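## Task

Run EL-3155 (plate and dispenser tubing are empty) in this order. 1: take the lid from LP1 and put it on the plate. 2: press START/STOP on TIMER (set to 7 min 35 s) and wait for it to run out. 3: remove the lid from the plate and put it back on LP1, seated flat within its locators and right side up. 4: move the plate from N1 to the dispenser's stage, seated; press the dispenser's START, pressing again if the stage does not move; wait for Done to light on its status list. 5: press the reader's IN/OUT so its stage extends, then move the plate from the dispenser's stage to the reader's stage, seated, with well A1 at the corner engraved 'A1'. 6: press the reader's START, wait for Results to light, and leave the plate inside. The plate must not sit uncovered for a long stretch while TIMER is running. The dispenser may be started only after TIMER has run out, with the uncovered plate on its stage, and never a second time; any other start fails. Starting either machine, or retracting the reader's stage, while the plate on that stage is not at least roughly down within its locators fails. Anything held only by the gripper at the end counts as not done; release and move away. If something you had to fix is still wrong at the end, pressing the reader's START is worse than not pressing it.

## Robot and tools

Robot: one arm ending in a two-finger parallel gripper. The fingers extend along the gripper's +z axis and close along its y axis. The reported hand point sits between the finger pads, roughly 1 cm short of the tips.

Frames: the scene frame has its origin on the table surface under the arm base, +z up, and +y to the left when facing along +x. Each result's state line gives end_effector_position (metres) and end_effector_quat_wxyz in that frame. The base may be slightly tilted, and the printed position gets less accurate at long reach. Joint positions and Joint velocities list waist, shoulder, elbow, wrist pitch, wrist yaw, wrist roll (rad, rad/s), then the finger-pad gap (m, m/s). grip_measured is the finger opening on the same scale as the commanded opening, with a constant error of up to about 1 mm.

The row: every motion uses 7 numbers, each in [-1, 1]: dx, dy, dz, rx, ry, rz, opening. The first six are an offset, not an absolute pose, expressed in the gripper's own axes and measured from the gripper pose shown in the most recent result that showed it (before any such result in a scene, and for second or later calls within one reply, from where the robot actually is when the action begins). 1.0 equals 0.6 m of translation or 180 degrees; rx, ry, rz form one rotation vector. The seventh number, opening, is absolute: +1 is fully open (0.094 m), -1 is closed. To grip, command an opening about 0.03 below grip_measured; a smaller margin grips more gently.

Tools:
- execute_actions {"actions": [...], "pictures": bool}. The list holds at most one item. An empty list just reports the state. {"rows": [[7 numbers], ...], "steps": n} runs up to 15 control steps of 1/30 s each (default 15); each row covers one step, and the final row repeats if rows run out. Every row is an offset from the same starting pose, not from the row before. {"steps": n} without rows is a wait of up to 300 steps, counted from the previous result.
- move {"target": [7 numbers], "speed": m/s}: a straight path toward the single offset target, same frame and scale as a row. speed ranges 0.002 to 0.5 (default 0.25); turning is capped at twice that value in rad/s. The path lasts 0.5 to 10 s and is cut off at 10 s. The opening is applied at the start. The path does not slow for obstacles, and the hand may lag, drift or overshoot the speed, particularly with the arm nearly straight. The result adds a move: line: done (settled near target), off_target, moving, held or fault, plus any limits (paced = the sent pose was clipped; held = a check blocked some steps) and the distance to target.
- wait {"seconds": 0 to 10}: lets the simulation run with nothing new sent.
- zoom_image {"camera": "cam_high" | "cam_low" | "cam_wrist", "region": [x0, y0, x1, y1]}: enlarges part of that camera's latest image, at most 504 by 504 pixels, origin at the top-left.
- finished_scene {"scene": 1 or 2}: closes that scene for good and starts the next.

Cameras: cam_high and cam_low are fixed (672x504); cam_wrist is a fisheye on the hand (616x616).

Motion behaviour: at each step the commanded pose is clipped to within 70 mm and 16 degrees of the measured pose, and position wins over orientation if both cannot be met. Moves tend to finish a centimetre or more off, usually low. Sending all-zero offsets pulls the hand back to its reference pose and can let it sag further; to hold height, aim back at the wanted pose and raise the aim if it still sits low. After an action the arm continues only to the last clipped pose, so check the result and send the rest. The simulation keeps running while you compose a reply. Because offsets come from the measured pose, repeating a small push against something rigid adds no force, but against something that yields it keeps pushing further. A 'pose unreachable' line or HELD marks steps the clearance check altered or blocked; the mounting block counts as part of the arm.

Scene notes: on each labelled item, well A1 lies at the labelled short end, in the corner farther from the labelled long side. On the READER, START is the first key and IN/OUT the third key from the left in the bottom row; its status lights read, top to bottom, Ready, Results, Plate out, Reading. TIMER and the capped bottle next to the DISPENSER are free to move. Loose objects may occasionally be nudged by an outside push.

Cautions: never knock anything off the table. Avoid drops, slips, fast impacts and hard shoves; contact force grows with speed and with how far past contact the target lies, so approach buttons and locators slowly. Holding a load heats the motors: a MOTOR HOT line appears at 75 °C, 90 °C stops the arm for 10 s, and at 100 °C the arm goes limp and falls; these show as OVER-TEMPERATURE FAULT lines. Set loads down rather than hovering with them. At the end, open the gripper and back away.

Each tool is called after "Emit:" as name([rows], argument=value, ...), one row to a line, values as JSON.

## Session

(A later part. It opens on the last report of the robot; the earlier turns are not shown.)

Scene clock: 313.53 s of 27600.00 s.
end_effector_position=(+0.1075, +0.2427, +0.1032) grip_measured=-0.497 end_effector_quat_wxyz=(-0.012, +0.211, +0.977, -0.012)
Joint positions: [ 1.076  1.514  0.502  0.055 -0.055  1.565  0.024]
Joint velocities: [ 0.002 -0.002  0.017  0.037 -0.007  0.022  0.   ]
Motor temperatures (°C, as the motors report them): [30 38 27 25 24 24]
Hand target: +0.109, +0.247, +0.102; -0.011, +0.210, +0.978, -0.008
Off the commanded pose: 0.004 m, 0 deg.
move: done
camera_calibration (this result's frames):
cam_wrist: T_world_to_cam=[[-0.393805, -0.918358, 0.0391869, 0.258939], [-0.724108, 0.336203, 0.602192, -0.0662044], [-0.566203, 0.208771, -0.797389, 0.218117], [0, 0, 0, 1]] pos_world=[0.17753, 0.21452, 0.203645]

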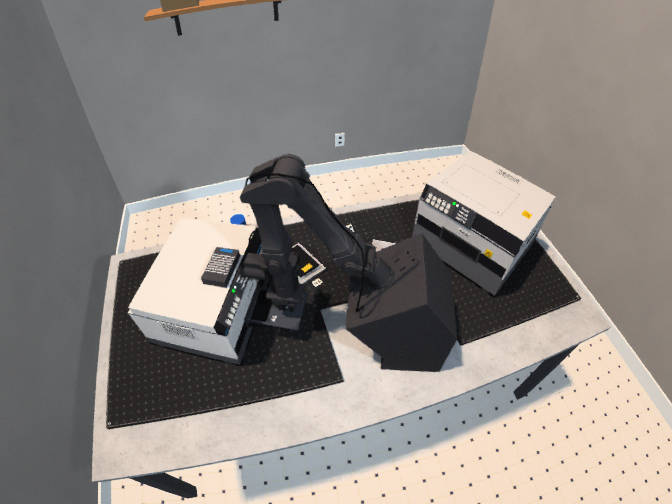

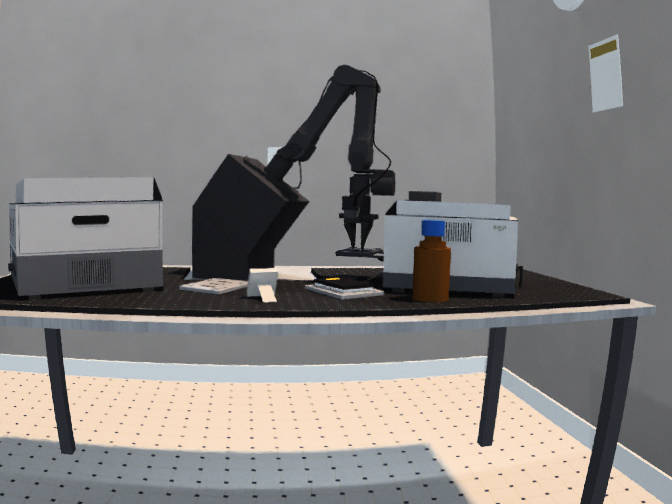

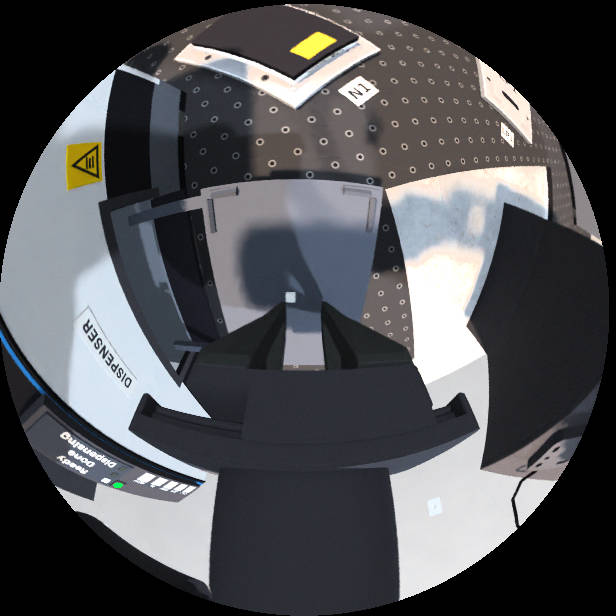

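Emit:
move(target=[-0.008,0.018,0.012,-0.013,-0.007,0,-0.4], speed=0.02)

Emit:
zoom_image(camera="cam_wrist", region=[240,240,370,370])

Emit:
zoom_image(camera="cam_low", region=[320,215,400,270])

Scene clock: 318.10 s of 27600.00 s.
end_effector_position=(+0.1093, +0.2465, +0.1002) grip_measured=-0.403 end_effector_quat_wxyz=(-0.010, +0.211, +0.977, -0.002)
Joint positions: [ 1.076  1.529  0.502  0.089 -0.055  1.565  0.028]
Joint velocities: [-0.007 -0.017 -0.007  0.022 -0.081 -0.007  0.   ]
Motor temperatures (°C, as the motors report them): [30 38 27 25 24 24]
Hand target: +0.116, +0.250, +0.096; +0.003, +0.211, +0.977, +0.006
Off the commanded pose: 0.009 m, 2 deg.
move: done
camera_calibration (this result's frames):
cam_wrist: T_world_to_cam=[[-0.393403, -0.919146, 0.0201407, 0.265377], [-0.729128, 0.325268, 0.60214, -0.0611301], [-0.560006, 0.222198, -0.798136, 0.212145], [0, 0, 0, 1]] pos_world=[0.17863, 0.216665, 0.200784]

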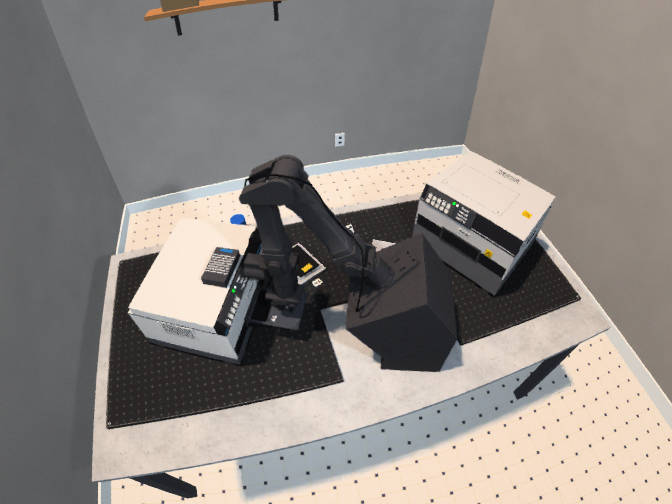

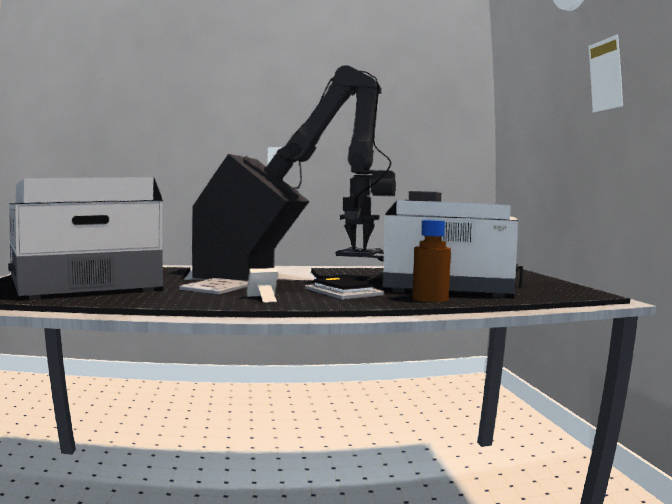

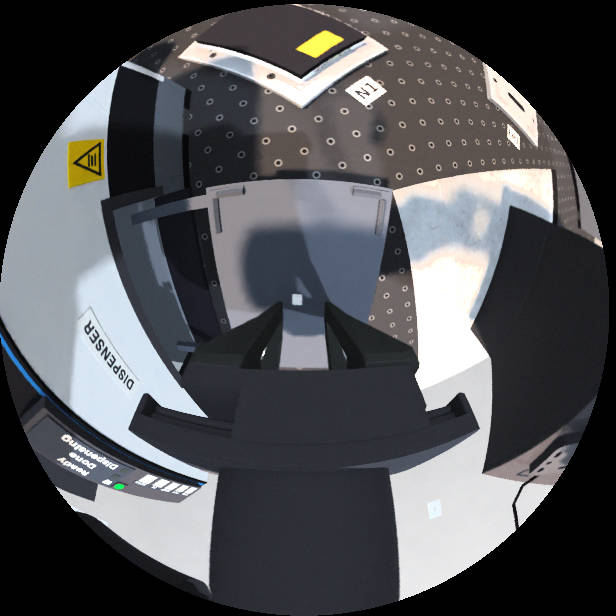

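Region (240, 240, 370, 370) of cam_wrist's 616x616 image, scaled by 3.877, with more detail than that image has.

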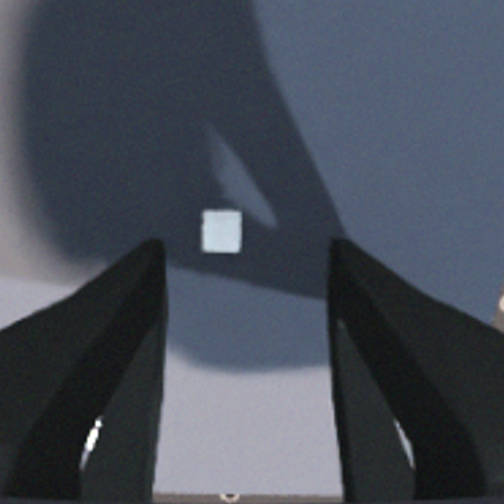

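Region (320, 215, 400, 270) of cam_low's 672x504 image, scaled by 6.300, with more detail than that image has; it fills the top 346 rows of this view, and the rest is white.

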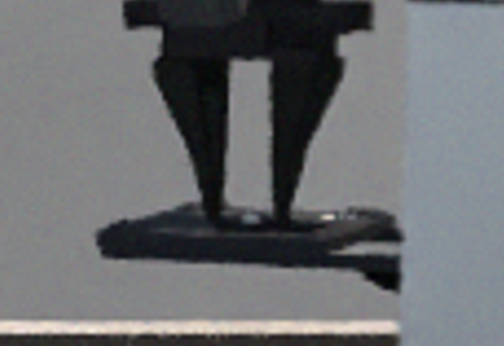

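Probably touching. Shift -gx ~5 mm.

Emit:
execute_actions([
  {"rows":[[-0.016,0.004,0.003,-0.004,-0.015,0,-0.4]]},
])

Emit:
zoom_image(camera="cam_wrist", region=[240,240,370,370])

Scene clock: 320.53 s of 27600.00 s.
end_effector_position=(+0.1095, +0.2464, +0.1002) grip_measured=-0.403 end_effector_quat_wxyz=(-0.009, +0.211, +0.977, -0.002)
Joint positions: [ 1.076  1.529  0.502  0.089 -0.053  1.565  0.028]
Joint velocities: [-0.002  0.007  0.002  0.081  0.066 -0.066 -0.   ]
Motor temperatures (°C, as the motors report them): [30 38 27 25 24 24]
Hand target: +0.119, +0.245, +0.099; +0.014, +0.211, +0.977, -0.001
Off the commanded pose: 0.010 m, 3 deg.
Steps of this call (steps 1 to 58: nothing new was sent; steps 59 to 73: all 15 steps of this action). Readings (end_effector_position):
59: (+0.1095, +0.2464, +0.1002)
60: (+0.1095, +0.2464, +0.1002)
62: (+0.1095, +0.2464, +0.1002)
66: (+0.1095, +0.2464, +0.1002)
73: the state above
camera_calibration (this result's frames):
cam_wrist: T_world_to_cam=[[-0.393415, -0.91914, 0.020171, 0.265368], [-0.729757, 0.325549, 0.601226, -0.0608737], [-0.559177, 0.221811, -0.798824, 0.212338], [0, 0, 0, 1]] pos_world=[0.178711, 0.216629, 0.200867]

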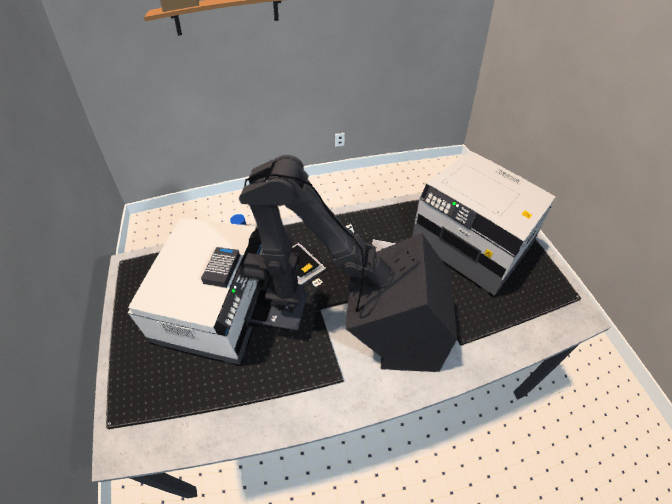

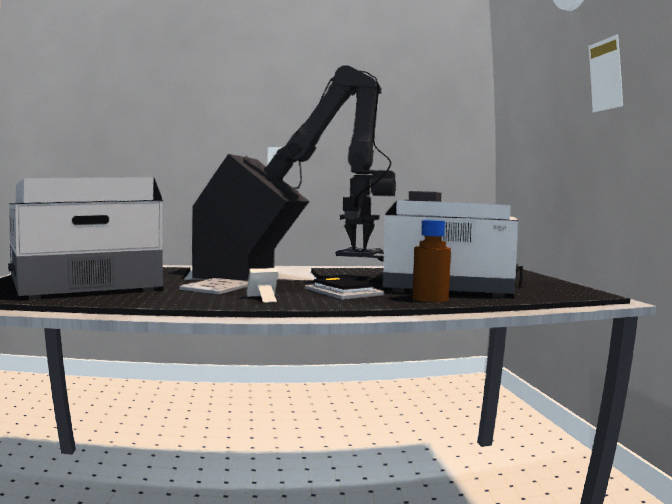

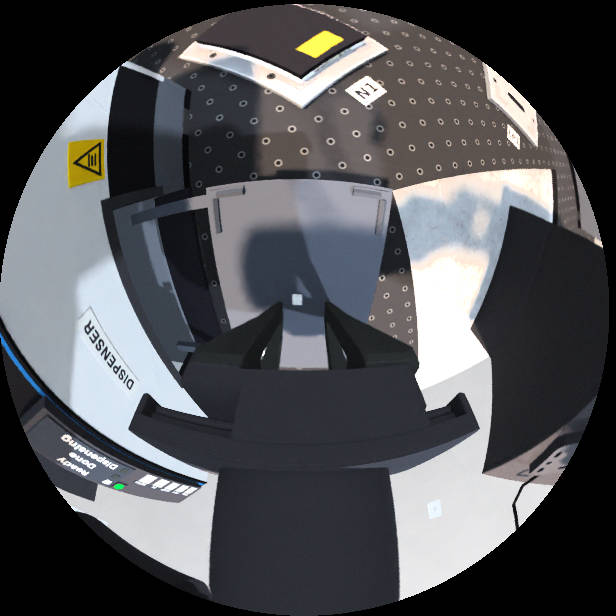

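Region (240, 240, 370, 370) of cam_wrist's 616x616 image, scaled by 3.877, with more detail than that image has.

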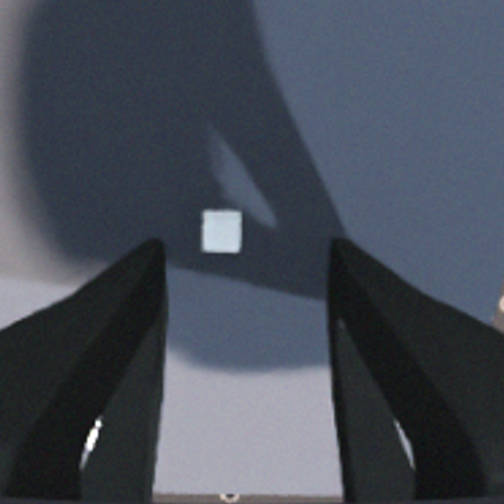

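Friction holds it; closing will let it slide.

Emit:
execute_actions([
  {"rows":[[-0.013,0.004,0,-0.004,-0.013,0,-0.43],[-0.013,0.004,0,-0.004,-0.013,0,-0.46],[-0.013,0.004,0,-0.004,-0.013,0,-0.49],[-0.013,0.004,0,-0.004,-0.013,0,-0.52],[-0.013,0.004,0,-0.004,-0.013,0,-0.55],[-0.013,0.004,0,-0.004,-0.013,0,-0.58],[-0.013,0.004,0,-0.004,-0.013,0,-0.61],[-0.013,0.004,0,-0.004,-0.013,0,-0.64]]},
])

Emit:
zoom_image(camera="cam_wrist", region=[240,240,370,370])

Scene clock: 325.00 s of 27600.00 s.
end_effector_position=(+0.1107, +0.2448, +0.1002) grip_measured=-0.637 end_effector_quat_wxyz=(-0.005, +0.211, +0.978, -0.005)
Joint positions: [ 1.076  1.529  0.502  0.085 -0.043  1.565  0.017]
Joint velocities: [ 0.007 -0.022 -0.007  0.007 -0.037  0.022 -0.   ]
Motor temperatures (°C, as the motors report them): [29 38 27 25 25 24]
Hand target: +0.118, +0.245, +0.100; +0.012, +0.211, +0.977, -0.001
Off the commanded pose: 0.007 m, 2 deg.
Steps of this call (steps 1 to 119: nothing new was sent; steps 120 to 134: all 15 steps of this action). Readings (end_effector_position):
120: (+0.1095, +0.2462, +0.1002)
121: (+0.1095, +0.2459, +0.1002)
123: (+0.1097, +0.2453, +0.1002)
127: (+0.1106, +0.2449, +0.1002)
134: the state above
camera_calibration (this result's frames):
cam_wrist: T_world_to_cam=[[-0.393612, -0.918957, 0.0242428, 0.263943], [-0.734177, 0.330118, 0.593301, -0.0592984], [-0.553221, 0.215732, -0.804616, 0.214771], [0, 0, 0, 1]] pos_world=[0.179171, 0.215795, 0.201591]

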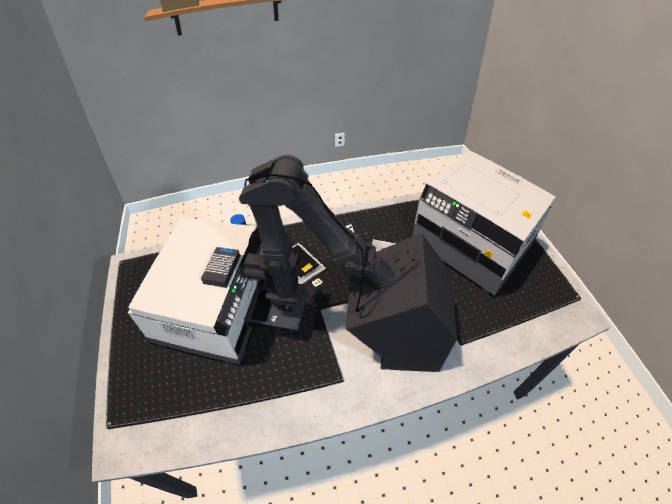

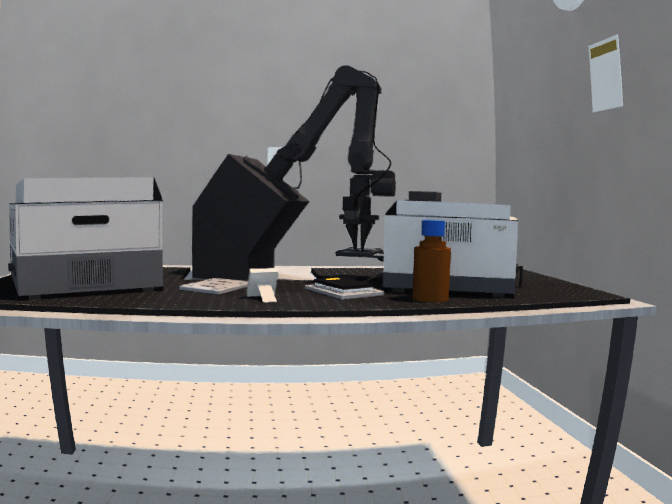

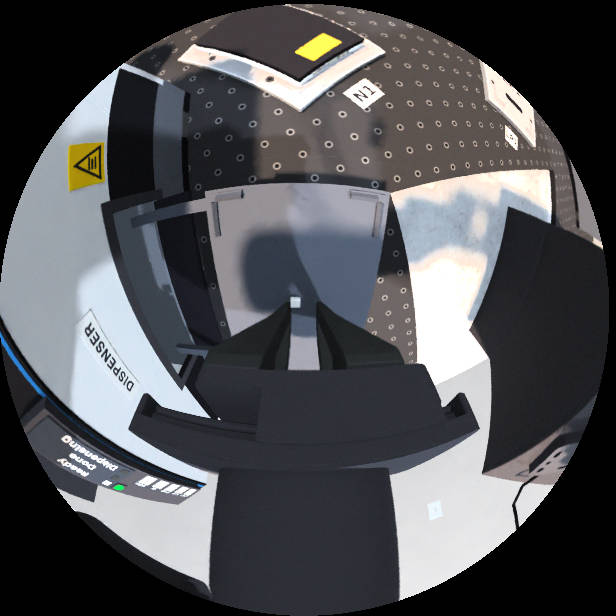

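Region (240, 240, 370, 370) of cam_wrist's 616x616 image, scaled by 3.877, with more detail than that image has.

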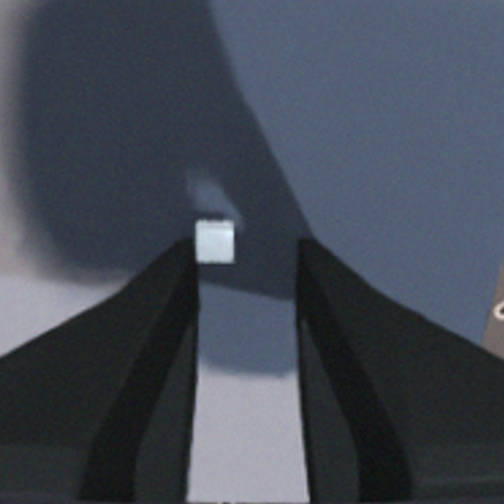

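Reopen slowly while sliding, then close.

Emit:
execute_actions([
  {"rows":[[-0.012,0.008,-0.003,-0.008,-0.012,0,-0.61],[-0.012,0.008,-0.003,-0.008,-0.012,0,-0.58],[-0.012,0.008,-0.003,-0.008,-0.012,0,-0.55],[-0.012,0.008,-0.003,-0.008,-0.012,0,-0.52],[-0.012,0.008,-0.003,-0.008,-0.012,0,-0.49],[-0.012,0.008,-0.003,-0.008,-0.012,0,-0.46],[-0.012,0.008,-0.003,-0.008,-0.012,0,-0.43],[-0.012,0.008,-0.003,-0.008,-0.012,0,-0.4]]},
], pictures=false)

Emit:
execute_actions([
  {"rows":[[-0.008,0,0.002,0,-0.008,0,-0.45],[-0.008,0,0.002,0,-0.008,0,-0.5],[-0.008,0,0.002,0,-0.008,0,-0.55],[-0.008,0,0.002,0,-0.008,0,-0.6],[-0.008,0,0.002,0,-0.008,0,-0.65],[-0.008,0,0.002,0,-0.008,0,-0.7],[-0.008,0,0.002,0,-0.008,0,-0.75],[-0.008,0,0.002,0,-0.008,0,-0.8],[-0.008,0,0.002,0,-0.008,0,-0.85],[-0.008,0,0.002,0,-0.008,0,-0.89]]},
])

Emit:
zoom_image(camera="cam_wrist", region=[240,240,370,370])

Scene clock: 331.03 s of 27600.00 s.
end_effector_position=(+0.1127, +0.2488, +0.1004) grip_measured=-0.403 end_effector_quat_wxyz=(-0.003, +0.210, +0.978, +0.003)
Joint positions: [ 1.076  1.529  0.502  0.102 -0.043  1.565  0.028]
Joint velocities: [-0.002  0.017  0.002 -0.037  0.007  0.007  0.001]
Motor temperatures (°C, as the motors report them): [29 38 27 25 25 24]
Hand target: +0.119, +0.246, +0.102; +0.016, +0.211, +0.977, +0.003
Off the commanded pose: 0.007 m, 2 deg.
Steps of this call (steps 1 to 166: nothing new was sent; steps 167 to 181: all 15 steps of this action). Readings (end_effector_position):
167: (+0.1108, +0.2448, +0.1002)
168: (+0.1110, +0.2452, +0.1002)
170: (+0.1115, +0.2462, +0.1002)
174: (+0.1125, +0.2483, +0.1004)
181: the state above

Scene clock: 331.53 s of 27600.00 s.
end_effector_position=(+0.1132, +0.2491, +0.1004) grip_measured=-0.886 end_effector_quat_wxyz=(-0.001, +0.210, +0.978, +0.004)
Joint positions: [ 1.076  1.529  0.502  0.104 -0.041  1.565  0.005]
Joint velocities: [-0.007  0.027 -0.012  0.007 -0.066  0.051  0.   ]
Motor temperatures (°C, as the motors report them): [29 38 27 25 25 24]
Hand target: +0.117, +0.247, +0.099; +0.010, +0.210, +0.978, +0.000
Off the commanded pose: 0.005 m, 1 deg.
Steps of this call (steps 1 to 15: all 15 steps of this action). Readings (end_effector_position):
1: (+0.1126, +0.2487, +0.1004)
2: (+0.1124, +0.2482, +0.1004)
4: (+0.1120, +0.2472, +0.1004)
8: (+0.1122, +0.2470, +0.1004)
15: the state above
camera_calibration (this result's frames):
cam_wrist: T_world_to_cam=[[-0.393108, -0.91948, 0.00487983, 0.270799], [-0.740652, 0.319789, 0.590906, -0.055414], [-0.544887, 0.228675, -0.806726, 0.211362], [0, 0, 0, 1]] pos_world=[0.180579, 0.218382, 0.201934]

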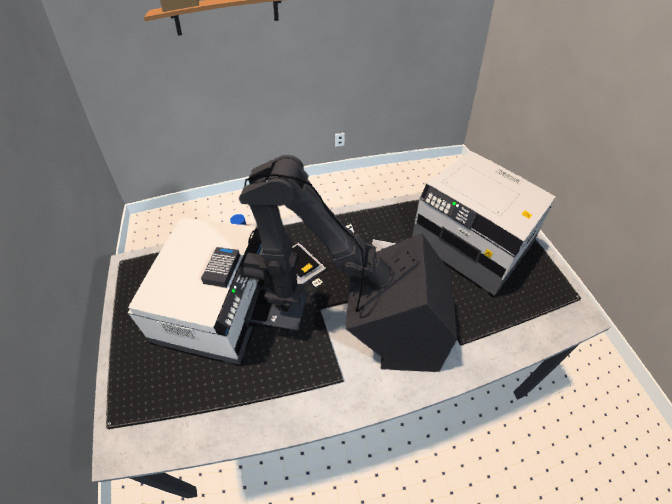

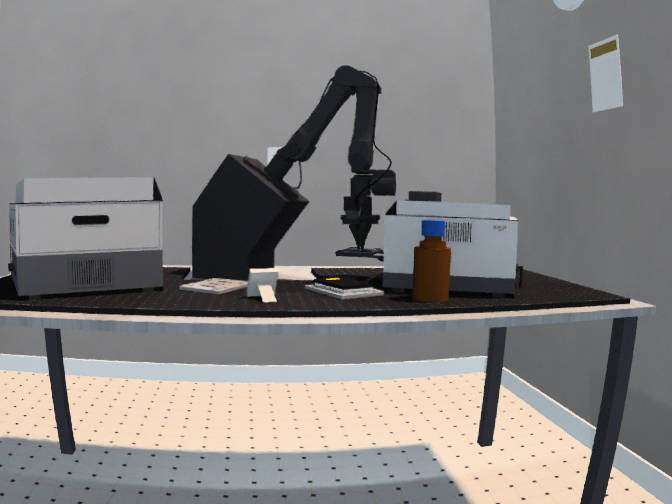

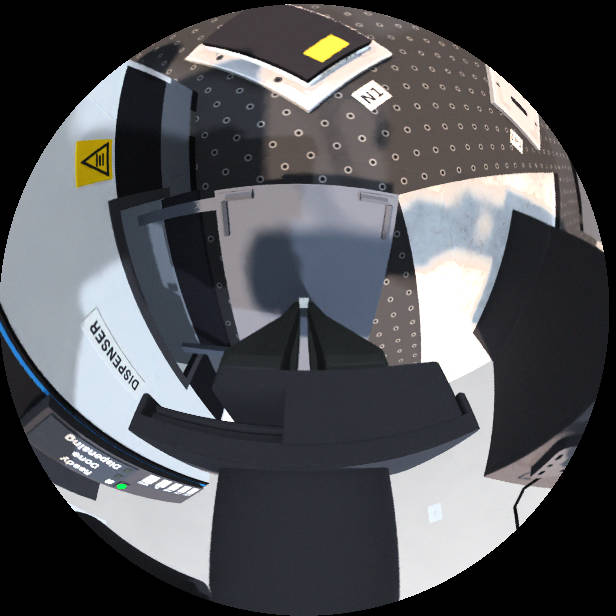

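Region (240, 240, 370, 370) of cam_wrist's 616x616 image, scaled by 3.877, with more detail than that image has.

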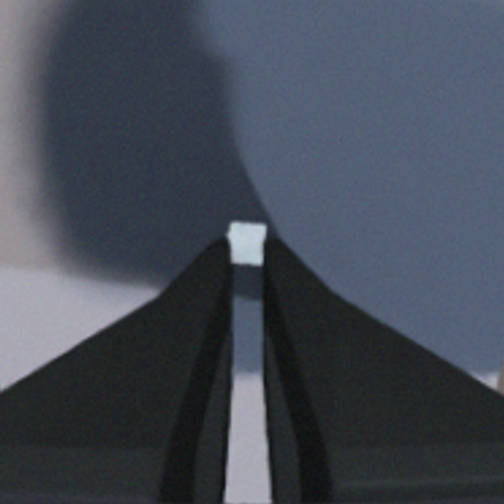

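Emit:
move(target=[0,0,-0.08,0,0,0,1], speed=0.1)

Emit:
move(target=[-0.41,0.02,0.02,0,0,-0.271,1])

Scene clock: 335.90 s of 27600.00 s.
end_effector_position=(+0.1123, +0.2530, +0.1444) grip_measured=+1.000 end_effector_quat_wxyz=(-0.003, +0.210, +0.978, +0.006)
Joint positions: [ 1.076  1.293  0.502 -0.128 -0.045  1.565  0.094]
Joint velocities: [ 0.007 -0.017 -0.027 -0.007  0.022  0.051  0.   ]
Motor temperatures (°C, as the motors report them): [29 38 27 25 25 24]
Hand target: +0.113, +0.249, +0.147; -0.001, +0.210, +0.978, +0.004
Off the commanded pose: 0.006 m, 0 deg.
move: done
camera_calibration (this result's frames):
cam_wrist: T_world_to_cam=[[-0.392935, -0.919566, 0.00094842, 0.274452], [-0.739186, 0.316471, 0.594517, -0.0831794], [-0.546997, 0.232905, -0.804083, 0.244315], [0, 0, 0, 1]] pos_world=[0.179996, 0.221798, 0.245641]

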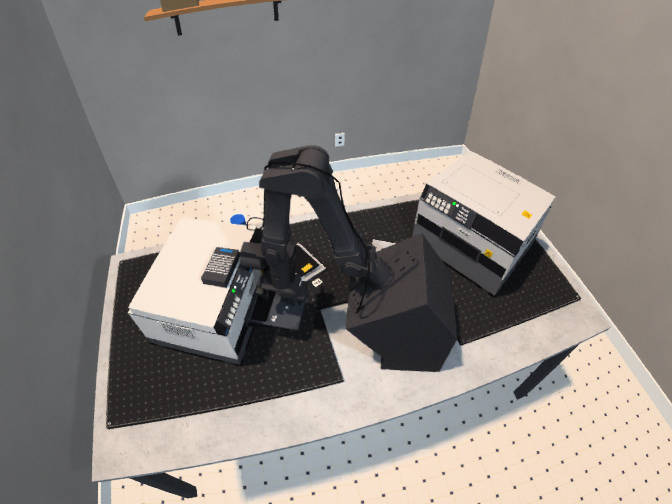

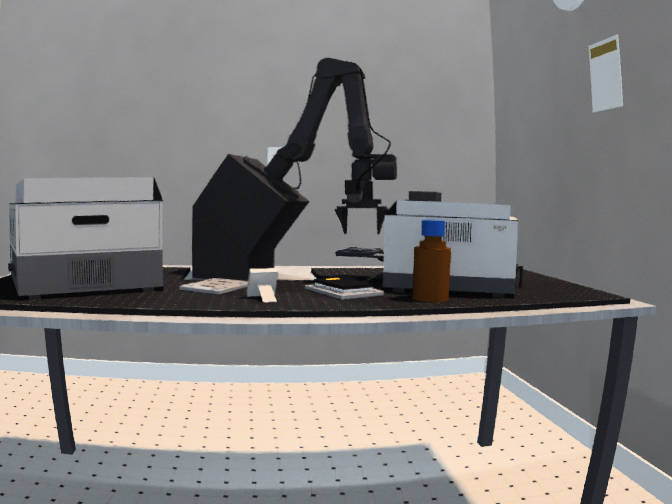

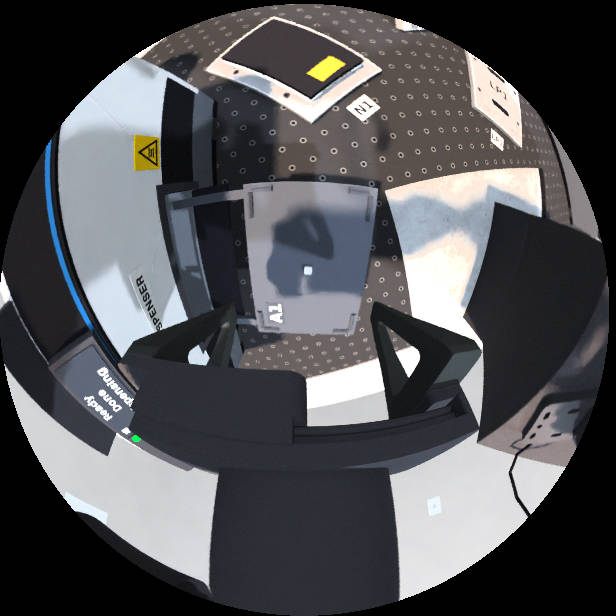

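Scene clock: 338.30 s of 27600.00 s.
end_effector_position=(+0.3273, +0.1624, +0.1266) grip_measured=+1.000 end_effector_quat_wxyz=(-0.012, -0.205, +0.979, +0.011)
Joint positions: [ 0.272  1.836  1.004 -0.307 -0.499  0.013  0.094]
Joint velocities: [-0.012  0.022  0.012 -0.007 -0.007 -0.022  0.   ]
Motor temperatures (°C, as the motors report them): [29 38 27 25 24 24]
Hand target: +0.339, +0.165, +0.131; -0.001, -0.207, +0.978, +0.015
Off the commanded pose: 0.015 m, 2 deg.
move: off_target
camera_calibration (this result's frames):
cam_wrist: T_world_to_cam=[[0.418658, -0.908039, -0.0138203, 0.0100091], [-0.721503, -0.341818, 0.602158, 0.215138], [-0.551507, -0.242127, -0.798257, 0.446531], [0, 0, 0, 1]] pos_world=[0.397297, 0.190744, 0.227038]

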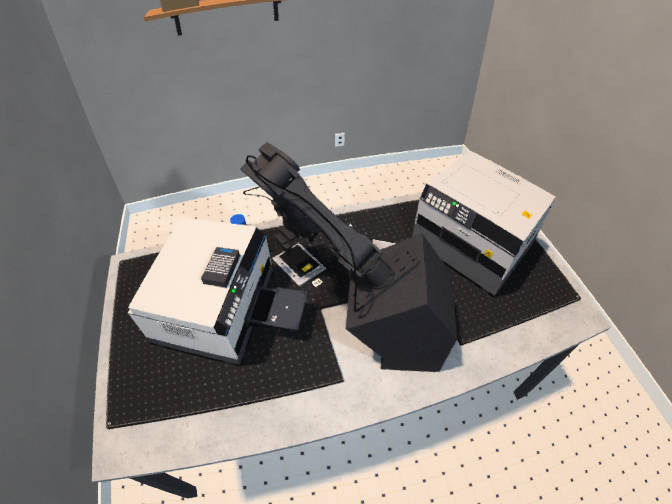

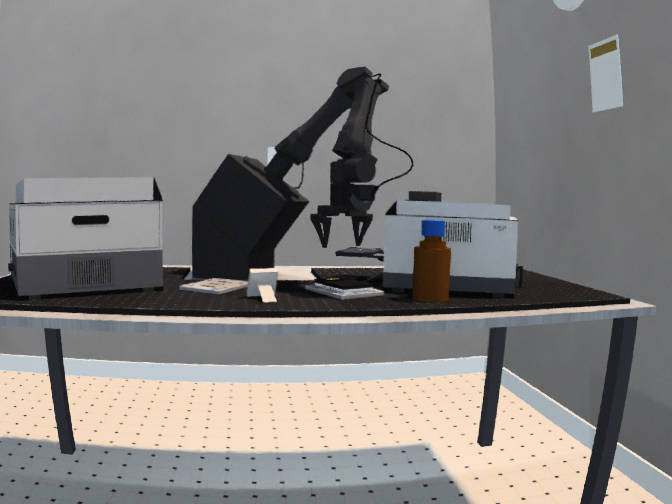

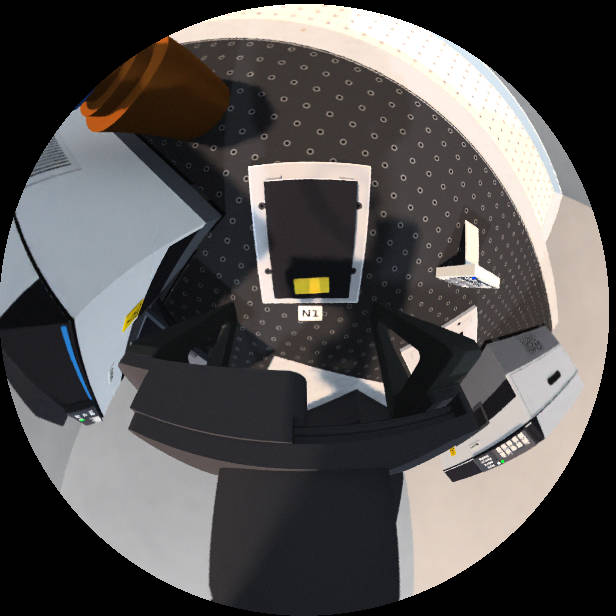

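Blue mark visible here, lid in view. Wait.

Emit:
execute_actions([
  {"steps":300},
], pictures=false)

Emit:
execute_actions([
  {"steps":300},
], pictures=false)

Emit:
execute_actions([
  {"steps":300},
], pictures=false)

Emit:
execute_actions([
  {"steps":300},
], pictures=false)

Emit:
execute_actions([
  {"steps":300},
], pictures=false)

Emit:
execute_actions([
  {"steps":300},
], pictures=false)

Emit:
execute_actions([
  {"steps":300},
], pictures=false)

Emit:
execute_actions([
  {"steps":300},
])

Scene clock: 348.30 s of 27600.00 s.
end_effector_position=(+0.3269, +0.1623, +0.1266) grip_measured=+1.000 end_effector_quat_wxyz=(-0.013, -0.206, +0.979, +0.011)
Joint positions: [ 0.272  1.836  1.004 -0.309 -0.5    0.01   0.094]
Joint velocities: [ 0.012  0.002 -0.012  0.051 -0.007 -0.11   0.   ]
Motor temperatures (°C, as the motors report them): [30 39 28 25 24 24]
Hand target: +0.339, +0.165, +0.131; -0.001, -0.207, +0.978, +0.015
Off the commanded pose: 0.015 m, 2 deg.
Steps of this call (steps 1 to 300: nothing new was sent). Readings (end_effector_position):
1: (+0.3272, +0.1624, +0.1266)
2: (+0.3271, +0.1624, +0.1266)
4: (+0.3270, +0.1624, +0.1266)
8: (+0.3269, +0.1623, +0.1266)
300: the state above

Scene clock: 358.30 s of 27600.00 s.
end_effector_position=(+0.3269, +0.1623, +0.1266) grip_measured=+1.000 end_effector_quat_wxyz=(-0.013, -0.206, +0.979, +0.011)
Joint positions: [ 0.272  1.836  1.004 -0.309 -0.5    0.01   0.094]
Joint velocities: [-0.007 -0.007 -0.002 -0.022 -0.037 -0.007  0.   ]
Motor temperatures (°C, as the motors report them): [30 39 29 25 24 24]
Hand target: +0.339, +0.165, +0.131; -0.001, -0.207, +0.978, +0.015
Off the commanded pose: 0.015 m, 2 deg.
Steps of this call (steps 1 to 300: nothing new was sent). Readings (end_effector_position):
1: (+0.3269, +0.1623, +0.1266)
2: (+0.3269, +0.1623, +0.1266)
4: (+0.3269, +0.1623, +0.1266)
8: (+0.3269, +0.1623, +0.1266)
300: the state above

Scene clock: 368.30 s of 27600.00 s.
end_effector_position=(+0.3269, +0.1623, +0.1266) grip_measured=+1.000 end_effector_quat_wxyz=(-0.013, -0.206, +0.979, +0.011)
Joint positions: [ 0.272  1.836  1.004 -0.309 -0.5    0.01   0.094]
Joint velocities: [ 0.002 -0.007  0.012  0.007 -0.007 -0.051  0.   ]
Motor temperatures (°C, as the motors report them): [30 39 29 25 24 24]
Hand target: +0.339, +0.165, +0.131; -0.001, -0.207, +0.978, +0.015
Off the commanded pose: 0.015 m, 2 deg.
Steps of this call (steps 1 to 300: nothing new was sent). Readings (end_effector_position):
1: (+0.3269, +0.1623, +0.1266)
2: (+0.3269, +0.1623, +0.1266)
4: (+0.3269, +0.1623, +0.1266)
8: (+0.3269, +0.1623, +0.1266)
300: the state above

Scene clock: 378.30 s of 27600.00 s.
end_effector_position=(+0.3269, +0.1623, +0.1266) grip_measured=+1.000 end_effector_quat_wxyz=(-0.013, -0.206, +0.979, +0.011)
Joint positions: [ 0.272  1.836  1.004 -0.309 -0.5    0.01   0.094]
Joint velocities: [-0.012  0.002 -0.007  0.051  0.022 -0.022  0.   ]
Motor temperatures (°C, as the motors report them): [30 39 29 25 24 24]
Hand target: +0.339, +0.165, +0.131; -0.001, -0.207, +0.978, +0.015
Off the commanded pose: 0.015 m, 2 deg.
Steps of this call (steps 1 to 300: nothing new was sent). Readings (end_effector_position):
1: (+0.3269, +0.1623, +0.1266)
2: (+0.3269, +0.1623, +0.1266)
4: (+0.3269, +0.1623, +0.1266)
8: (+0.3269, +0.1623, +0.1266)
300: the state above

Scene clock: 388.30 s of 27600.00 s.
end_effector_position=(+0.3269, +0.1623, +0.1266) grip_measured=+1.000 end_effector_quat_wxyz=(-0.013, -0.206, +0.979, +0.011)
Joint positions: [ 0.272  1.836  1.004 -0.309 -0.5    0.01   0.094]
Joint velocities: [ 0.017  0.012 -0.007  0.037  0.022 -0.037  0.   ]
Motor temperatures (°C, as the motors report them): [30 40 29 25 24 24]
Hand target: +0.339, +0.165, +0.131; -0.001, -0.207, +0.978, +0.015
Off the commanded pose: 0.015 m, 2 deg.
Steps of this call (steps 1 to 300: nothing new was sent). Readings (end_effector_position):
1: (+0.3269, +0.1623, +0.1266)
2: (+0.3269, +0.1623, +0.1266)
4: (+0.3269, +0.1623, +0.1266)
8: (+0.3269, +0.1623, +0.1266)
300: the state above

Scene clock: 398.30 s of 27600.00 s.
end_effector_position=(+0.3269, +0.1623, +0.1266) grip_measured=+1.000 end_effector_quat_wxyz=(-0.013, -0.206, +0.979, +0.011)
Joint positions: [ 0.272  1.836  1.004 -0.309 -0.5    0.01   0.094]
Joint velocities: [-0.017 -0.012 -0.007 -0.007 -0.007  0.007  0.   ]
Motor temperatures (°C, as the motors report them): [30 40 29 25 24 24]
Hand target: +0.339, +0.165, +0.131; -0.001, -0.207, +0.978, +0.015
Off the commanded pose: 0.015 m, 2 deg.
Steps of this call (steps 1 to 300: nothing new was sent). Readings (end_effector_position):
1: (+0.3269, +0.1623, +0.1266)
2: (+0.3269, +0.1623, +0.1266)
4: (+0.3269, +0.1623, +0.1266)
8: (+0.3269, +0.1623, +0.1266)
300: the state above

Scene clock: 408.30 s of 27600.00 s.
end_effector_position=(+0.3269, +0.1623, +0.1266) grip_measured=+1.000 end_effector_quat_wxyz=(-0.013, -0.206, +0.979, +0.011)
Joint positions: [ 0.272  1.836  1.004 -0.309 -0.5    0.01   0.094]
Joint velocities: [-0.012 -0.002 -0.007 -0.081 -0.037 -0.022  0.   ]
Motor temperatures (°C, as the motors report them): [30 40 29 25 24 24]
Hand target: +0.339, +0.165, +0.131; -0.001, -0.207, +0.978, +0.015
Off the commanded pose: 0.015 m, 2 deg.
Steps of this call (steps 1 to 300: nothing new was sent). Readings (end_effector_position):
1: (+0.3269, +0.1623, +0.1266)
2: (+0.3269, +0.1623, +0.1266)
4: (+0.3269, +0.1623, +0.1266)
8: (+0.3269, +0.1623, +0.1266)
300: the state above

Scene clock: 418.30 s of 27600.00 s.
end_effector_position=(+0.3269, +0.1623, +0.1266) grip_measured=+1.000 end_effector_quat_wxyz=(-0.013, -0.206, +0.979, +0.011)
Joint positions: [ 0.272  1.836  1.004 -0.309 -0.5    0.01   0.094]
Joint velocities: [ 0.002  0.017 -0.017 -0.022 -0.007 -0.022  0.   ]
Motor temperatures (°C, as the motors report them): [30 40 29 25 24 24]
Hand target: +0.339, +0.165, +0.131; -0.001, -0.207, +0.978, +0.015
Off the commanded pose: 0.015 m, 2 deg.
Steps of this call (steps 1 to 300: nothing new was sent). Readings (end_effector_position):
1: (+0.3269, +0.1623, +0.1266)
2: (+0.3269, +0.1623, +0.1266)
4: (+0.3269, +0.1623, +0.1266)
8: (+0.3269, +0.1623, +0.1266)
300: the state above
camera_calibration (this result's frames):
cam_wrist: T_world_to_cam=[[0.420423, -0.907216, -0.0142498, 0.00942339], [-0.720018, -0.343145, 0.60318, 0.214458], [-0.552104, -0.24333, -0.797478, 0.446621], [0, 0, 0, 1]] pos_world=[0.397034, 0.190816, 0.226948]

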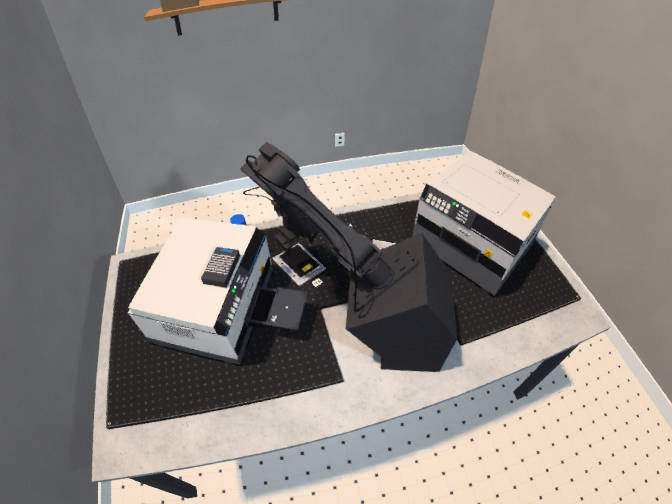

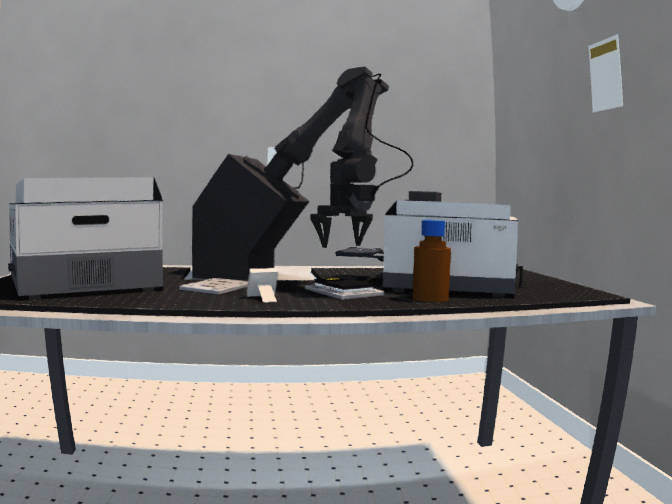

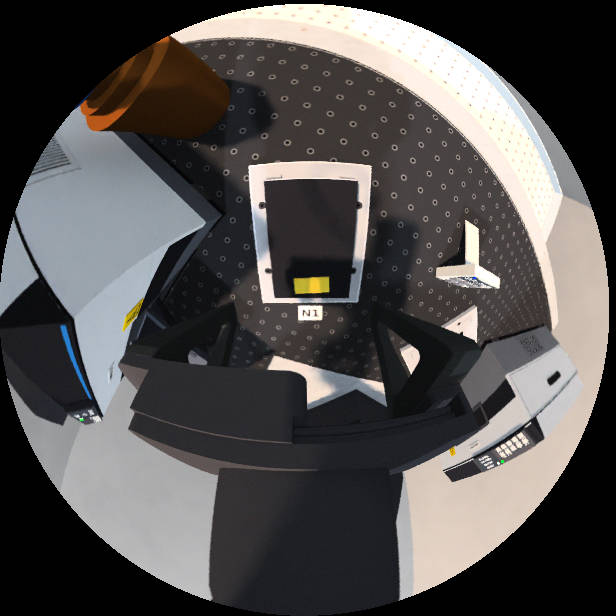

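Emit:
move(target=[-0.036,-0.02,0.11,0.008,-0.01,-0.004,1], speed=0.08)

Scene clock: 421.30 s of 27600.00 s.
end_effector_position=(+0.3334, +0.1557, +0.0584) grip_measured=+1.000 end_effector_quat_wxyz=(-0.016, -0.209, +0.978, +0.002)
Joint positions: [ 0.343  2.072  1.075 -0.123 -0.454  0.071  0.094]
Joint velocities: [ 0.002 -0.012  0.007 -0.022 -0.051 -0.007  0.   ]
Motor temperatures (°C, as the motors report them): [30 40 29 25 24 24]
Hand target: +0.350, +0.161, +0.061; +0.005, -0.212, +0.977, +0.001
Off the commanded pose: 0.017 m, 2 deg.
move: off_target
camera_calibration (this result's frames):
cam_wrist: T_world_to_cam=[[0.426782, -0.904354, 0.000764649, -0.00374511], [-0.715863, -0.337313, 0.611359, 0.255169], [-0.552627, -0.261464, -0.791353, 0.396831], [0, 0, 0, 1]] pos_world=[0.403564, 0.186442, 0.158036]

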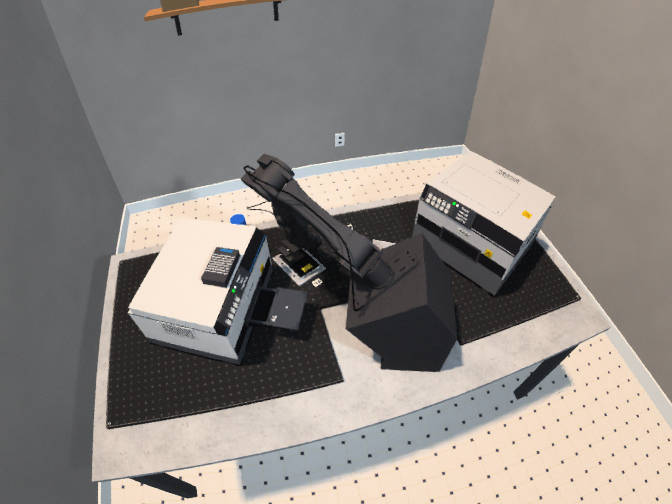

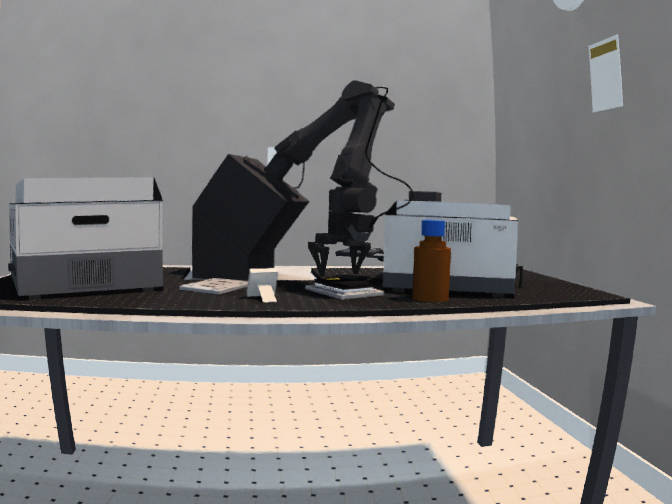

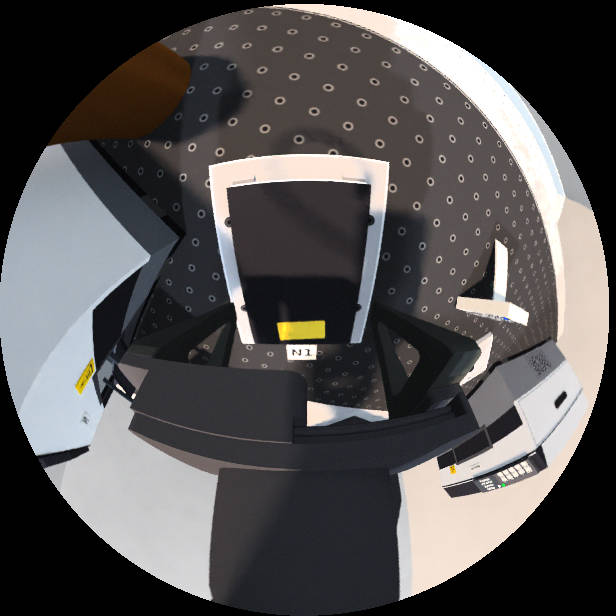

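Emit:
move(target=[-0.026,0.002,0.031,0,-0.02,0,1], speed=0.03)

Emit:
zoom_image(camera="cam_high", region=[310,200,400,260])

Scene clock: 424.47 s of 27600.00 s.
end_effector_position=(+0.3346, +0.1602, +0.0391) grip_measured=+1.000 end_effector_quat_wxyz=(-0.002, -0.208, +0.978, +0.010)
Joint positions: [ 0.371  2.127  1.075 -0.02  -0.448  0.115  0.094]
Joint velocities: [-0.012  0.002  0.007  0.022 -0.022  0.007  0.   ]
Motor temperatures (°C, as the motors report them): [30 40 29 25 24 24]
Hand target: +0.347, +0.163, +0.040; +0.015, -0.209, +0.978, +0.008
Off the commanded pose: 0.012 m, 2 deg.
move: off_target
camera_calibration (this result's frames):
cam_wrist: T_world_to_cam=[[0.425112, -0.905104, -0.00814166, 0.000898856], [-0.731146, -0.348681, 0.586385, 0.277294], [-0.533578, -0.243326, -0.809992, 0.374834], [0, 0, 0, 1]] pos_world=[0.402363, 0.188708, 0.141019]

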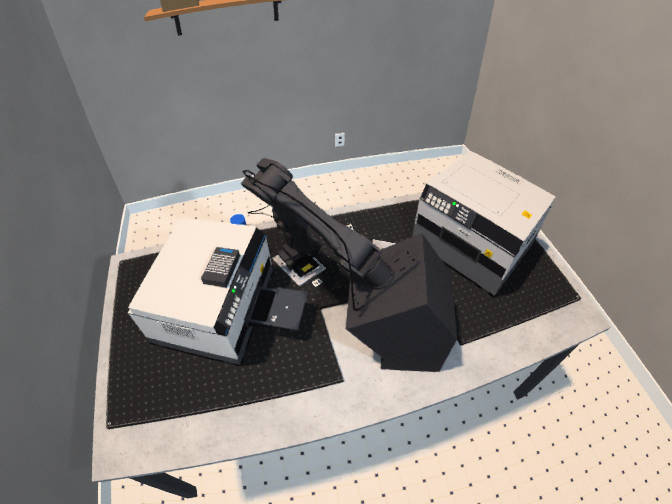

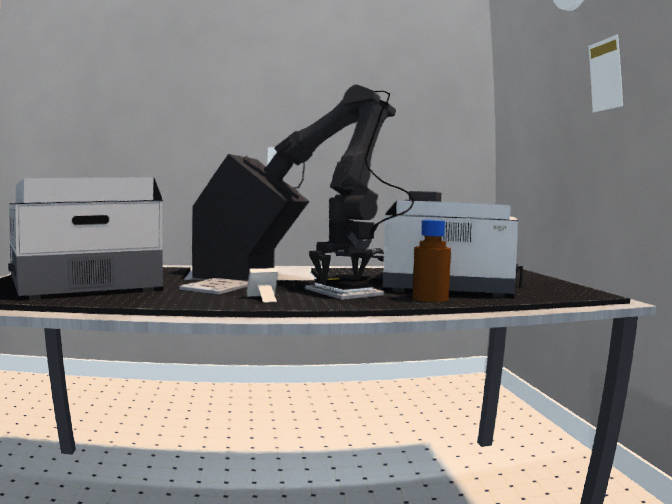

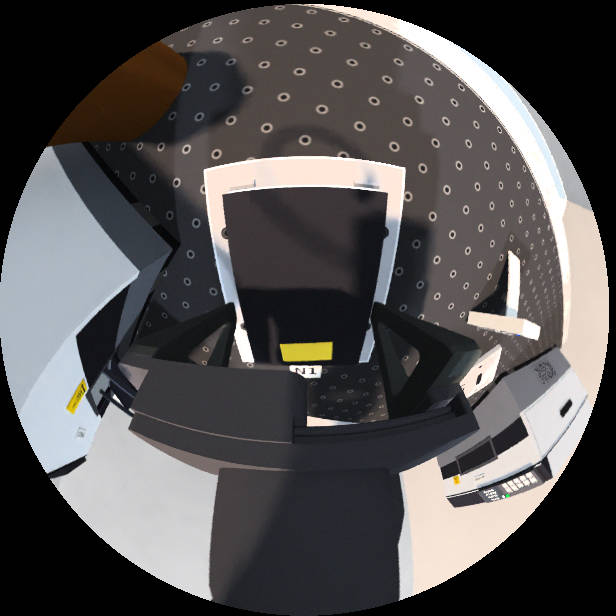

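Region (310, 200, 400, 260) of cam_high's 672x504 image, scaled by 5.600, with more detail than that image has.

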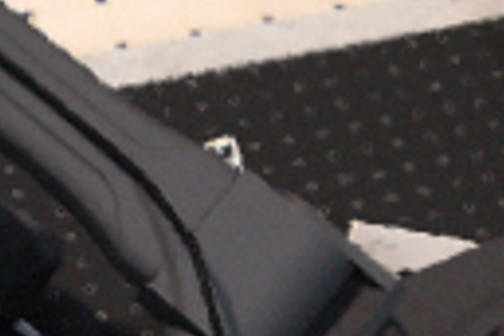

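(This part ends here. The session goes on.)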